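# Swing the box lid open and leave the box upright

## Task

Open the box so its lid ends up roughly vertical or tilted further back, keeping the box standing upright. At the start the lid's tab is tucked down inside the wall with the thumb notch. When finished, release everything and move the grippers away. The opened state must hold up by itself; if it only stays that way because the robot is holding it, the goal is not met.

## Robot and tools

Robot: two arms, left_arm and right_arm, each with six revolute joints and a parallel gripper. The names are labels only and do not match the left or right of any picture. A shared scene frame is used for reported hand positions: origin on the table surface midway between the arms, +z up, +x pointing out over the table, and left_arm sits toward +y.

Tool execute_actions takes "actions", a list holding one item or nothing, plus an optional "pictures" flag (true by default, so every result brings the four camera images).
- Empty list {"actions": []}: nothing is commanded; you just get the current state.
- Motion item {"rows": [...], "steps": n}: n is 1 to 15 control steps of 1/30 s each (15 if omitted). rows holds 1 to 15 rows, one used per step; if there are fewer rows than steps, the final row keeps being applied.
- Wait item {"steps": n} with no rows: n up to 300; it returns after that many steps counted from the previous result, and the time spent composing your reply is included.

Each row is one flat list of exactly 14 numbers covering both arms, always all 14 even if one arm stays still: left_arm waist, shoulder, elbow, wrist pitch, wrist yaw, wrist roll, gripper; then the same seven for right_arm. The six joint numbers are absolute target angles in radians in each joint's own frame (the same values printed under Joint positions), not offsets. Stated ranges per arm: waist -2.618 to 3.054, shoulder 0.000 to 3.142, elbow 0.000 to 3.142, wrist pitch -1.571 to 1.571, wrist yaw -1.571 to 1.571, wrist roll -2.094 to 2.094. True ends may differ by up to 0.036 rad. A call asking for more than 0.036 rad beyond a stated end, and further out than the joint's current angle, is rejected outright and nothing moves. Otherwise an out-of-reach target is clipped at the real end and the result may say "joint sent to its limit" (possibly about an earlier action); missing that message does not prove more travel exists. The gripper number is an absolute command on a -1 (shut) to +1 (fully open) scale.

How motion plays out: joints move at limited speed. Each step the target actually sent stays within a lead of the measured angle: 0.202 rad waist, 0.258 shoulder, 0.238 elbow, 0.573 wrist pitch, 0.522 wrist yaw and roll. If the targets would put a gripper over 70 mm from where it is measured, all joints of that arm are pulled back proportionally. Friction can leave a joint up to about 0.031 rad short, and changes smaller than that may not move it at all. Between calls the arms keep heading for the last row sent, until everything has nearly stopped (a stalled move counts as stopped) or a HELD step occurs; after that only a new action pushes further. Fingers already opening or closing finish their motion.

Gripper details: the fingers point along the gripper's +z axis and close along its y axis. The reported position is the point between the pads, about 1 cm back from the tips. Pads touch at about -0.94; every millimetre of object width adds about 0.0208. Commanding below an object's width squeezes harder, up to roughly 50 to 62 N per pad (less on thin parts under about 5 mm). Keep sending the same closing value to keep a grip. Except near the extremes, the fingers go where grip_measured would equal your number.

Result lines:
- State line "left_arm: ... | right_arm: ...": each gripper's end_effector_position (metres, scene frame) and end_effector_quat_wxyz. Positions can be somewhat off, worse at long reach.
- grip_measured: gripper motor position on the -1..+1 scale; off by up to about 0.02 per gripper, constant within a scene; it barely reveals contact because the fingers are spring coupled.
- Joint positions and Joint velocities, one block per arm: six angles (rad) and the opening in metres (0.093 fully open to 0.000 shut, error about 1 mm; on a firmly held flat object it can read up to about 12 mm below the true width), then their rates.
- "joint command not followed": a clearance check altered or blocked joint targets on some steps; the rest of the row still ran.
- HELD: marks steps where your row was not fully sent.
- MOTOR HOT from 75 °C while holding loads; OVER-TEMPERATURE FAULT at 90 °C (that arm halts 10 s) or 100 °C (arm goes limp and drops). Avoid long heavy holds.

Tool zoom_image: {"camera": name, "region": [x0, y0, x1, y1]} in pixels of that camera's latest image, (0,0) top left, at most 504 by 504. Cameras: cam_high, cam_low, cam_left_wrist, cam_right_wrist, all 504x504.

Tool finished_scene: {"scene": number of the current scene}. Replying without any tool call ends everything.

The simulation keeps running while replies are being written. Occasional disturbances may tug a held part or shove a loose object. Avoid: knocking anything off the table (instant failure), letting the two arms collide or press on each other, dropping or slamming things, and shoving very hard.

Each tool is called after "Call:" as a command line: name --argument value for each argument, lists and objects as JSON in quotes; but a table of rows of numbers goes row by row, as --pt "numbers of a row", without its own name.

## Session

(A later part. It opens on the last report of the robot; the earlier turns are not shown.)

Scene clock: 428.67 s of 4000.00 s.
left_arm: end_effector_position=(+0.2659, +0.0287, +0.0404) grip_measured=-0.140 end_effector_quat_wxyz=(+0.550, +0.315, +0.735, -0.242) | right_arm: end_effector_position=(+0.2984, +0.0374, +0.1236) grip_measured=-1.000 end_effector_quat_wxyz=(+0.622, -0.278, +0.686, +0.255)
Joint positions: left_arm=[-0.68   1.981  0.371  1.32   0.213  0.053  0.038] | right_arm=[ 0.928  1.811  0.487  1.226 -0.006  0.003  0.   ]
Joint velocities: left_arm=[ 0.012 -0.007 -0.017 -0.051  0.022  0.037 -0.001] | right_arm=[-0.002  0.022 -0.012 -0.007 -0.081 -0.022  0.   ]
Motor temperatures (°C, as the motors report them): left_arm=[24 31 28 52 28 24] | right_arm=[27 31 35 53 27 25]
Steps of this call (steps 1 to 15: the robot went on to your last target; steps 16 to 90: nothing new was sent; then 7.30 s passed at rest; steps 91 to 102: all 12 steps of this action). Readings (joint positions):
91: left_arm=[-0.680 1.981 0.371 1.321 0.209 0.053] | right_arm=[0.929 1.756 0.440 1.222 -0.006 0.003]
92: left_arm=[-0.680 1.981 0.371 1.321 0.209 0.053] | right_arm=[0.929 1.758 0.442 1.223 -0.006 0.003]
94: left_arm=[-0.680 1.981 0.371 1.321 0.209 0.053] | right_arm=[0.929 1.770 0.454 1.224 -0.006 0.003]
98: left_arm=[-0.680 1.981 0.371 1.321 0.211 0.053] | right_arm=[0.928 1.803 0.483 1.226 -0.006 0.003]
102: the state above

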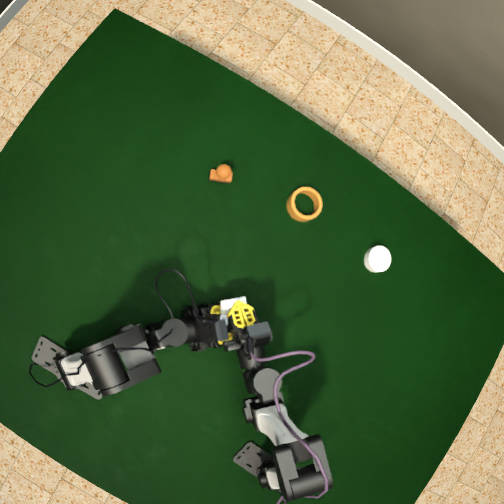

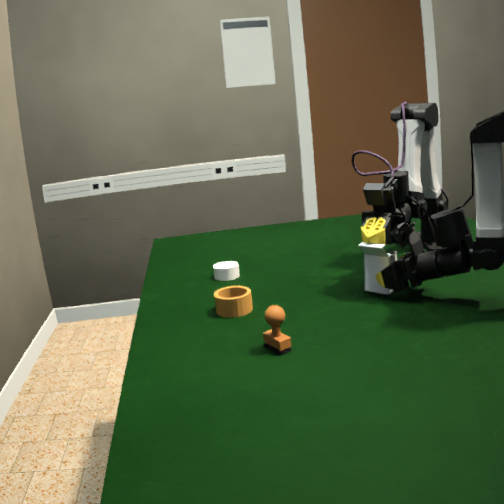

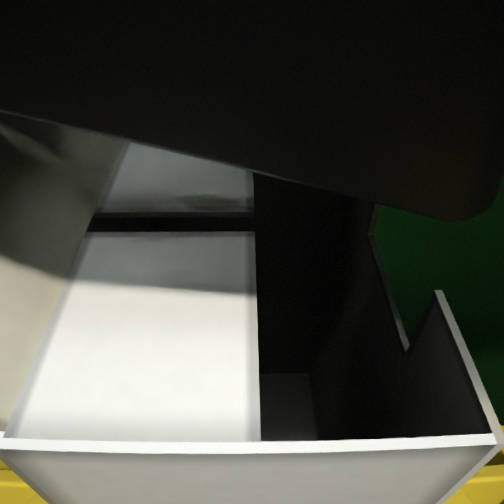

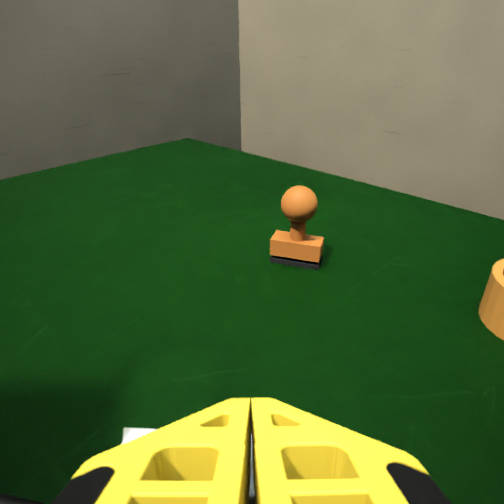

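Call:
execute_actions --actions '[{"rows": [[-0.68, 1.995, 0.35, 1.345, 0.22, 0.06, -0.15, 0.92, 1.79, 0.506, 1.22, 0.0, 0.0, -1.0],[-0.68, 1.995, 0.35, 1.345, 0.22, 0.06, -0.15, 0.92, 1.775, 0.506, 1.22, 0.0, 0.0, -1.0],[-0.68, 1.995, 0.35, 1.345, 0.22, 0.06, -0.15, 0.92, 1.755, 0.506, 1.22, 0.0, 0.0, -1.0],[-0.68, 1.995, 0.35, 1.345, 0.22, 0.06, -0.15, 0.92, 1.73, 0.506, 1.22, 0.0, 0.0, -1.0],[-0.68, 1.995, 0.35, 1.345, 0.22, 0.06, -0.15, 0.92, 1.70, 0.506, 1.22, 0.0, 0.0, -1.0],[-0.68, 1.995, 0.35, 1.345, 0.22, 0.06, -0.15, 0.91, 1.665, 0.50, 1.20, 0.0, 0.0, -1.0],[-0.68, 1.995, 0.35, 1.345, 0.22, 0.06, -0.15, 0.90, 1.625, 0.49, 1.17, 0.0, 0.0, -1.0],[-0.68, 1.995, 0.35, 1.345, 0.22, 0.06, -0.15, 0.88, 1.58, 0.475, 1.13, 0.0, 0.0, -1.0],[-0.68, 1.995, 0.35, 1.345, 0.22, 0.06, -0.15, 0.86, 1.53, 0.46, 1.08, 0.0, 0.0, -1.0],[-0.68, 1.995, 0.35, 1.345, 0.22, 0.06, -0.15, 0.83, 1.48, 0.44, 1.03, 0.0, 0.0, -1.0],[-0.68, 1.995, 0.35, 1.345, 0.22, 0.06, -0.15, 0.80, 1.43, 0.42, 0.98, 0.0, 0.0, -1.0],[-0.68, 1.995, 0.35, 1.345, 0.22, 0.06, -0.15, 0.77, 1.38, 0.40, 0.93, 0.0, 0.0, -1.0],[-0.68, 1.995, 0.35, 1.345, 0.22, 0.06, -0.15, 0.74, 1.33, 0.38, 0.88, 0.0, 0.0, -1.0],[-0.68, 1.995, 0.35, 1.345, 0.22, 0.06, -0.15, 0.72, 1.29, 0.365, 0.84, 0.0, 0.0, -1.0],[-0.68, 1.995, 0.35, 1.345, 0.22, 0.06, -0.15, 0.70, 1.26, 0.35, 0.80, 0.0, 0.0, -1.0]], "steps": 15}]'

Scene clock: 437.90 s of 4000.00 s.
left_arm: end_effector_position=(+0.2659, +0.0285, +0.0406) grip_measured=-0.140 end_effector_quat_wxyz=(+0.550, +0.315, +0.735, -0.242) | right_arm: end_effector_position=(+0.3112, -0.0533, +0.2334) grip_measured=-1.000 end_effector_quat_wxyz=(+0.705, -0.194, +0.647, +0.214)
Joint positions: left_arm=[-0.68   1.981  0.371  1.321  0.213  0.053  0.038] | right_arm=[ 0.74   1.327  0.414  0.999 -0.005  0.003  0.   ]
Joint velocities: left_arm=[-0.007  0.022 -0.022  0.007  0.007 -0.037 -0.001] | right_arm=[-0.74  -1.238 -0.51  -1.106  0.007 -0.051  0.   ]
Motor temperatures (°C, as the motors report them): left_arm=[24 31 28 52 28 24] | right_arm=[27 31 35 53 27 25]
Steps of this call (steps 1 to 15: the robot went on to your last target; steps 16 to 90: nothing new was sent; then 5.73 s passed at rest; steps 91 to 105: all 15 steps of this action). Readings (joint positions):
91: left_arm=[-0.680 1.981 0.371 1.320 0.213 0.053] | right_arm=[0.928 1.811 0.487 1.226 -0.006 0.003]
92: left_arm=[-0.680 1.981 0.371 1.320 0.213 0.053] | right_arm=[0.928 1.808 0.487 1.226 -0.006 0.003]
94: left_arm=[-0.680 1.981 0.371 1.321 0.213 0.053] | right_arm=[0.928 1.791 0.487 1.220 -0.006 0.003]
98: left_arm=[-0.680 1.981 0.371 1.321 0.213 0.053] | right_arm=[0.916 1.678 0.487 1.188 -0.006 0.003]
105: the state above

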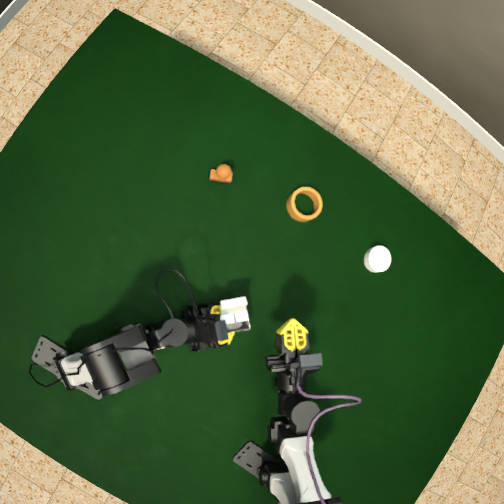

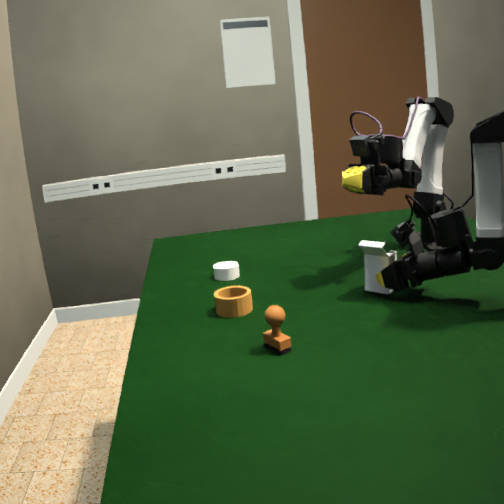

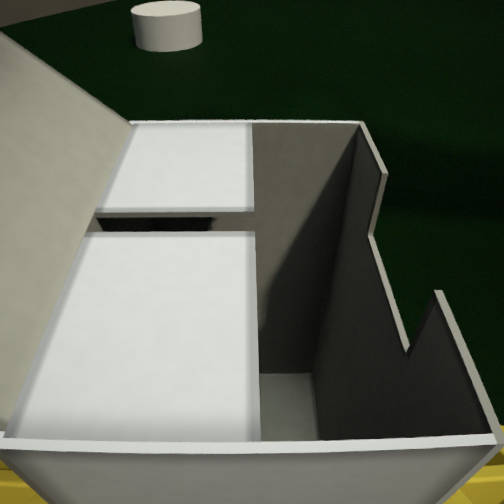

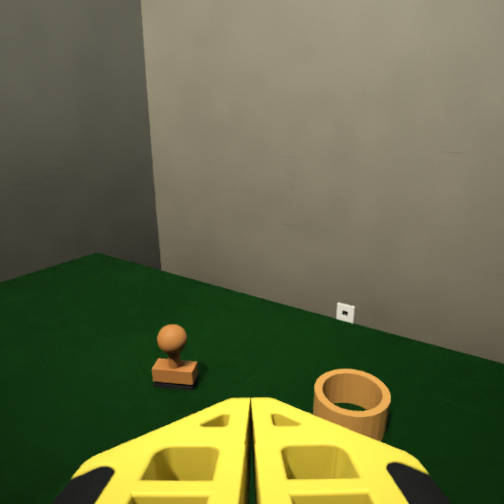

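Call:
execute_actions --actions '[{"rows": [[-0.68, 1.99, 0.35, 1.33, 0.21, 0.06, 0.0, 0.70, 1.26, 0.35, 0.80, 0.0, 0.0, -1.0],[-0.68, 1.98, 0.35, 1.32, 0.21, 0.06, 0.2, 0.70, 1.26, 0.35, 0.80, 0.0, 0.0, -1.0],[-0.68, 1.98, 0.35, 1.31, 0.21, 0.06, 0.45, 0.70, 1.26, 0.35, 0.80, 0.0, 0.0, -1.0],[-0.68, 1.98, 0.35, 1.30, 0.21, 0.06, 0.7, 0.70, 1.26, 0.35, 0.80, 0.0, 0.0, -1.0],[-0.68, 1.98, 0.35, 1.28, 0.21, 0.06, 0.9, 0.70, 1.26, 0.35, 0.80, 0.0, 0.0, -1.0],[-0.68, 1.97, 0.35, 1.25, 0.21, 0.06, 1.0, 0.70, 1.26, 0.35, 0.80, 0.0, 0.0, -1.0],[-0.68, 1.96, 0.347, 1.215, 0.21, 0.06, 1.0, 0.70, 1.26, 0.35, 0.80, 0.0, 0.0, -1.0],[-0.68, 1.94, 0.344, 1.18, 0.21, 0.06, 1.0, 0.70, 1.26, 0.35, 0.80, 0.0, 0.0, -1.0],[-0.68, 1.915, 0.34, 1.145, 0.21, 0.06, 1.0, 0.70, 1.26, 0.35, 0.80, 0.0, 0.0, -1.0],[-0.68, 1.89, 0.336, 1.11, 0.21, 0.06, 1.0, 0.70, 1.26, 0.35, 0.80, 0.0, 0.0, -1.0],[-0.68, 1.865, 0.332, 1.075, 0.21, 0.06, 1.0, 0.70, 1.26, 0.35, 0.80, 0.0, 0.0, -1.0],[-0.68, 1.84, 0.328, 1.04, 0.21, 0.06, 1.0, 0.70, 1.26, 0.35, 0.80, 0.0, 0.0, -1.0],[-0.68, 1.815, 0.324, 1.01, 0.21, 0.06, 1.0, 0.70, 1.26, 0.35, 0.80, 0.0, 0.0, -1.0],[-0.68, 1.79, 0.32, 0.99, 0.21, 0.06, 1.0, 0.70, 1.26, 0.35, 0.80, 0.0, 0.0, -1.0],[-0.68, 1.765, 0.316, 0.98, 0.21, 0.06, 1.0, 0.70, 1.26, 0.35, 0.80, 0.0, 0.0, -1.0]], "steps": 15}]' --pictures false

Call:
execute_actions --actions '[{"rows": [[-0.68, 1.74, 0.312, 0.93, 0.21, 0.06, 1.0, 0.70, 1.26, 0.35, 0.80, 0.0, 0.0, -1.0],[-0.68, 1.715, 0.308, 0.885, 0.21, 0.06, 1.0, 0.70, 1.26, 0.35, 0.80, 0.0, 0.0, -1.0],[-0.68, 1.69, 0.304, 0.84, 0.21, 0.06, 1.0, 0.70, 1.26, 0.35, 0.80, 0.0, 0.0, -1.0],[-0.68, 1.665, 0.30, 0.80, 0.21, 0.06, 1.0, 0.70, 1.26, 0.35, 0.80, 0.0, 0.0, -1.0],[-0.68, 1.64, 0.296, 0.76, 0.21, 0.06, 1.0, 0.70, 1.26, 0.35, 0.80, 0.0, 0.0, -1.0],[-0.68, 1.615, 0.292, 0.72, 0.21, 0.06, 1.0, 0.70, 1.26, 0.35, 0.80, 0.0, 0.0, -1.0],[-0.68, 1.59, 0.288, 0.685, 0.21, 0.06, 1.0, 0.70, 1.26, 0.35, 0.80, 0.0, 0.0, -1.0],[-0.68, 1.565, 0.284, 0.65, 0.21, 0.06, 1.0, 0.70, 1.26, 0.35, 0.80, 0.0, 0.0, -1.0],[-0.68, 1.54, 0.28, 0.62, 0.21, 0.06, 1.0, 0.70, 1.26, 0.35, 0.80, 0.0, 0.0, -1.0],[-0.68, 1.515, 0.28, 0.60, 0.21, 0.06, 1.0, 0.70, 1.26, 0.35, 0.80, 0.0, 0.0, -1.0],[-0.68, 1.49, 0.28, 0.59, 0.21, 0.06, 1.0, 0.70, 1.26, 0.35, 0.80, 0.0, 0.0, -1.0],[-0.68, 1.47, 0.28, 0.58, 0.21, 0.06, 1.0, 0.70, 1.26, 0.35, 0.80, 0.0, 0.0, -1.0],[-0.68, 1.45, 0.28, 0.58, 0.21, 0.06, 1.0, 0.70, 1.26, 0.35, 0.80, 0.0, 0.0, -1.0]], "steps": 15}]'

Scene clock: 460.23 s of 4000.00 s.
left_arm: end_effector_position=(+0.2510, +0.0387, +0.0322) grip_measured=+0.988 end_effector_quat_wxyz=(+0.498, +0.322, +0.771, -0.232) | right_arm: end_effector_position=(+0.3088, -0.0731, +0.1932) grip_measured=-1.000 end_effector_quat_wxyz=(+0.654, -0.196, +0.707, +0.183)
Joint positions: left_arm=[-0.68   1.834  0.344  1.072  0.213  0.053  0.093] | right_arm=[ 0.702  1.265  0.372  0.817 -0.     0.003  0.   ]
Joint velocities: left_arm=[ 0.007 -0.759 -0.09  -0.725  0.007 -0.022 -0.   ] | right_arm=[-0.007  0.007  0.012  0.037 -0.051  0.037  0.   ]
Motor temperatures (°C, as the motors report them): left_arm=[24 32 28 53 28 24] | right_arm=[27 30 35 53 27 25]
Steps of this call (steps 1 to 30: the robot went on to your last target; steps 31 to 90: nothing new was sent; then 18.83 s passed at rest; steps 91 to 105: all 15 steps of this action). Readings (joint positions):
91: left_arm=[-0.680 1.981 0.371 1.321 0.213 0.053] | right_arm=[0.702 1.265 0.372 0.817 -0.000 0.003]
92: left_arm=[-0.680 1.981 0.371 1.321 0.213 0.053] | right_arm=[0.702 1.265 0.372 0.817 -0.000 0.003]
94: left_arm=[-0.680 1.981 0.371 1.318 0.213 0.053] | right_arm=[0.702 1.265 0.372 0.817 -0.000 0.003]
98: left_arm=[-0.680 1.978 0.371 1.272 0.213 0.053] | right_arm=[0.702 1.265 0.372 0.817 -0.000 0.003]
105: the state above

Scene clock: 460.73 s of 4000.00 s.
left_arm: end_effector_position=(+0.2193, +0.0603, +0.0478) grip_measured=+0.988 end_effector_quat_wxyz=(+0.443, +0.327, +0.805, -0.220) | right_arm: end_effector_position=(+0.3088, -0.0731, +0.1932) grip_measured=-1.000 end_effector_quat_wxyz=(+0.654, -0.196, +0.707, +0.183)
Joint positions: left_arm=[-0.68   1.48   0.299  0.631  0.213  0.053  0.093] | right_arm=[ 0.702  1.265  0.372  0.817 -0.     0.003  0.   ]
Joint velocities: left_arm=[-0.007 -0.295 -0.012 -0.168 -0.022  0.051 -0.   ] | right_arm=[ 0.002  0.022  0.012 -0.007  0.007 -0.051  0.   ]
Motor temperatures (°C, as the motors report them): left_arm=[24 32 28 53 28 24] | right_arm=[27 30 35 53 27 25]
Steps of this call (steps 1 to 15: all 15 steps of this action). Readings (joint positions):
1: left_arm=[-0.680 1.808 0.341 1.048 0.213 0.053] | right_arm=[0.702 1.265 0.372 0.817 -0.000 0.003]
2: left_arm=[-0.680 1.781 0.338 1.019 0.213 0.053] | right_arm=[0.702 1.265 0.372 0.817 -0.000 0.003]
4: left_arm=[-0.680 1.729 0.332 0.955 0.213 0.053] | right_arm=[0.702 1.265 0.372 0.817 -0.000 0.003]
8: left_arm=[-0.680 1.629 0.315 0.810 0.213 0.053] | right_arm=[0.702 1.265 0.372 0.817 -0.000 0.003]
15: the state above

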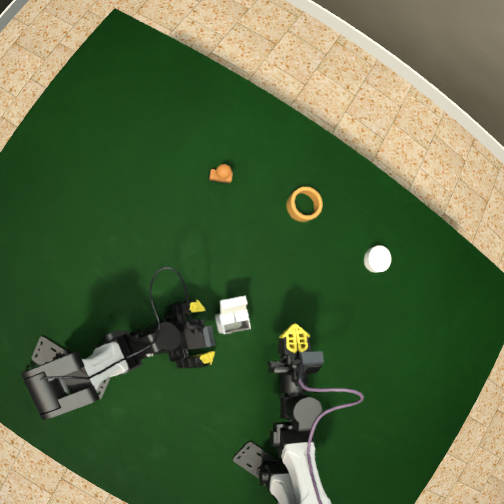

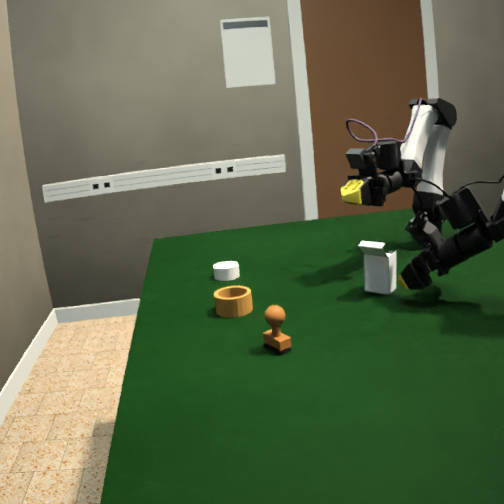

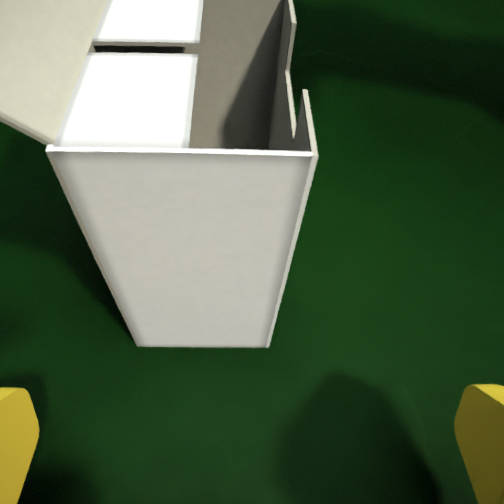

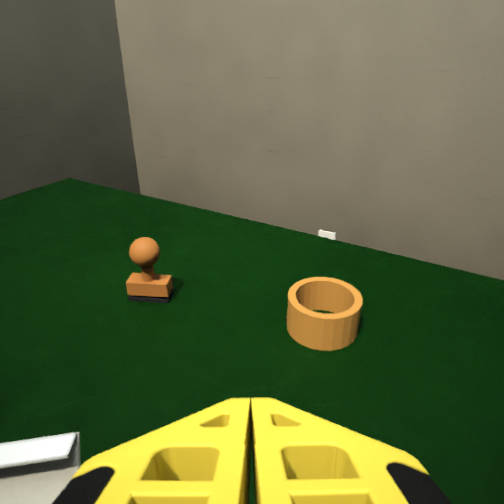

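Call:
execute_actions --actions '[{"rows": [[-0.68, 1.42, 0.28, 0.52, 0.21, 0.06, 1.0, 0.68, 1.23, 0.35, 0.76, 0.0, 0.0, -1.0],[-0.68, 1.38, 0.28, 0.46, 0.21, 0.06, 1.0, 0.66, 1.20, 0.35, 0.72, 0.0, 0.0, -1.0],[-0.68, 1.34, 0.28, 0.40, 0.21, 0.06, 1.0, 0.64, 1.16, 0.35, 0.67, 0.0, 0.0, -1.0],[-0.68, 1.29, 0.28, 0.34, 0.21, 0.06, 1.0, 0.62, 1.12, 0.35, 0.62, 0.0, 0.0, -1.0],[-0.68, 1.24, 0.28, 0.28, 0.21, 0.06, 1.0, 0.60, 1.08, 0.35, 0.57, 0.0, 0.0, -1.0],[-0.68, 1.19, 0.28, 0.22, 0.21, 0.06, 1.0, 0.58, 1.04, 0.35, 0.52, 0.0, 0.0, -1.0],[-0.68, 1.14, 0.28, 0.17, 0.21, 0.06, 1.0, 0.56, 1.00, 0.35, 0.48, 0.0, 0.0, -1.0],[-0.68, 1.09, 0.28, 0.13, 0.21, 0.06, 1.0, 0.54, 0.97, 0.35, 0.45, 0.0, 0.0, -1.0],[-0.68, 1.05, 0.28, 0.10, 0.21, 0.06, 1.0, 0.52, 0.94, 0.35, 0.42, 0.0, 0.0, -1.0],[-0.68, 1.02, 0.28, 0.08, 0.21, 0.06, 1.0, 0.51, 0.92, 0.35, 0.41, 0.0, 0.0, -1.0],[-0.68, 1.00, 0.28, 0.08, 0.21, 0.06, 1.0, 0.50, 0.90, 0.35, 0.40, 0.0, 0.0, -1.0]], "steps": 15}]'

Call:
zoom_image --camera "cam_low" --region '[340, 220, 430, 310]'

Scene clock: 466.83 s of 4000.00 s.
left_arm: end_effector_position=(+0.1845, +0.0841, +0.0938) grip_measured=+0.988 end_effector_quat_wxyz=(+0.435, +0.327, +0.810, -0.218) | right_arm: end_effector_position=(+0.3020, -0.1544, +0.2318) grip_measured=-1.000 end_effector_quat_wxyz=(+0.673, -0.125, +0.719, +0.120)
Joint positions: left_arm=[-0.68   1.014  0.299  0.147  0.213  0.053  0.093] | right_arm=[ 0.507  0.912  0.372  0.475 -0.001  0.003  0.   ]
Joint velocities: left_arm=[-0.017  0.012 -0.002 -0.476 -0.007  0.022  0.   ] | right_arm=[-0.012  0.002 -0.022 -0.359 -0.007 -0.007  0.   ]
Motor temperatures (°C, as the motors report them): left_arm=[24 32 28 52 28 24] | right_arm=[27 30 35 53 27 25]
Steps of this call (steps 1 to 30: the robot went on to your last target; steps 31 to 90: nothing new was sent; then 2.60 s passed at rest; steps 91 to 105: all 15 steps of this action). Readings (joint positions):
91: left_arm=[-0.680 1.466 0.299 0.574 0.213 0.053] | right_arm=[0.700 1.264 0.372 0.812 -0.000 0.003]
92: left_arm=[-0.680 1.453 0.299 0.553 0.213 0.053] | right_arm=[0.694 1.255 0.372 0.796 -0.001 0.003]
94: left_arm=[-0.680 1.394 0.299 0.482 0.213 0.053] | right_arm=[0.663 1.210 0.372 0.740 -0.001 0.003]
98: left_arm=[-0.680 1.198 0.299 0.313 0.213 0.053] | right_arm=[0.580 1.050 0.372 0.606 -0.001 0.003]
105: the state above

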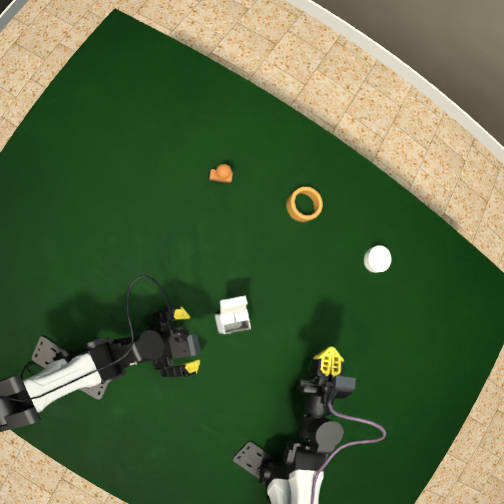

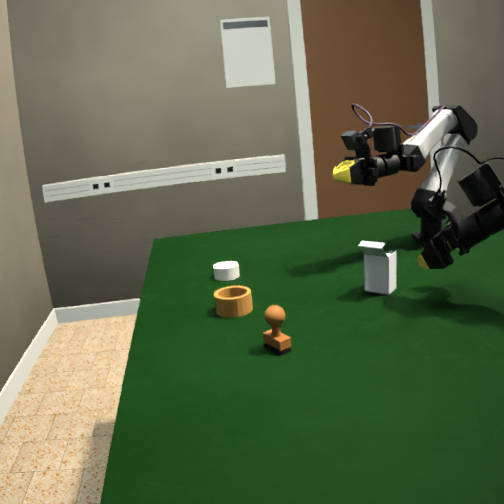

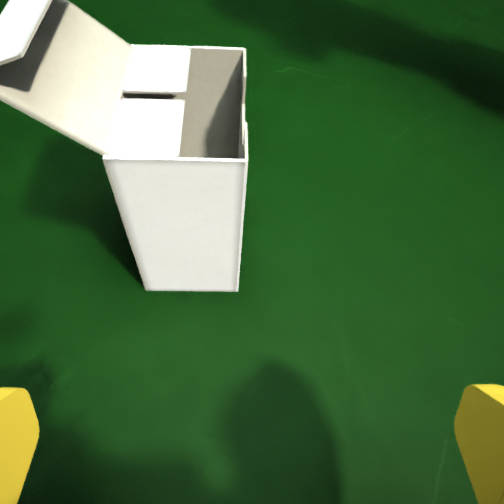

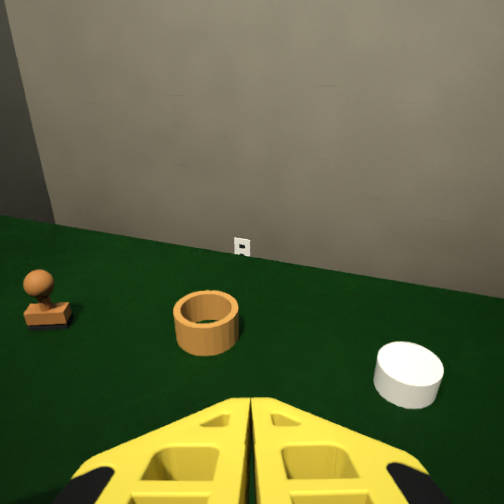

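Region (340, 220, 430, 310) of cam_low's 504x504 image, scaled by 5.600, with more detail than that image has.

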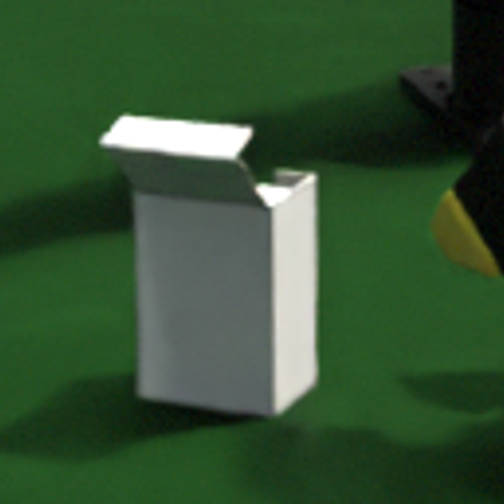

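The lid stays well past vertical, the box is upright, and both arms are clear.

Call:
finished_scene --scene 1

The scene is finished: the task was done.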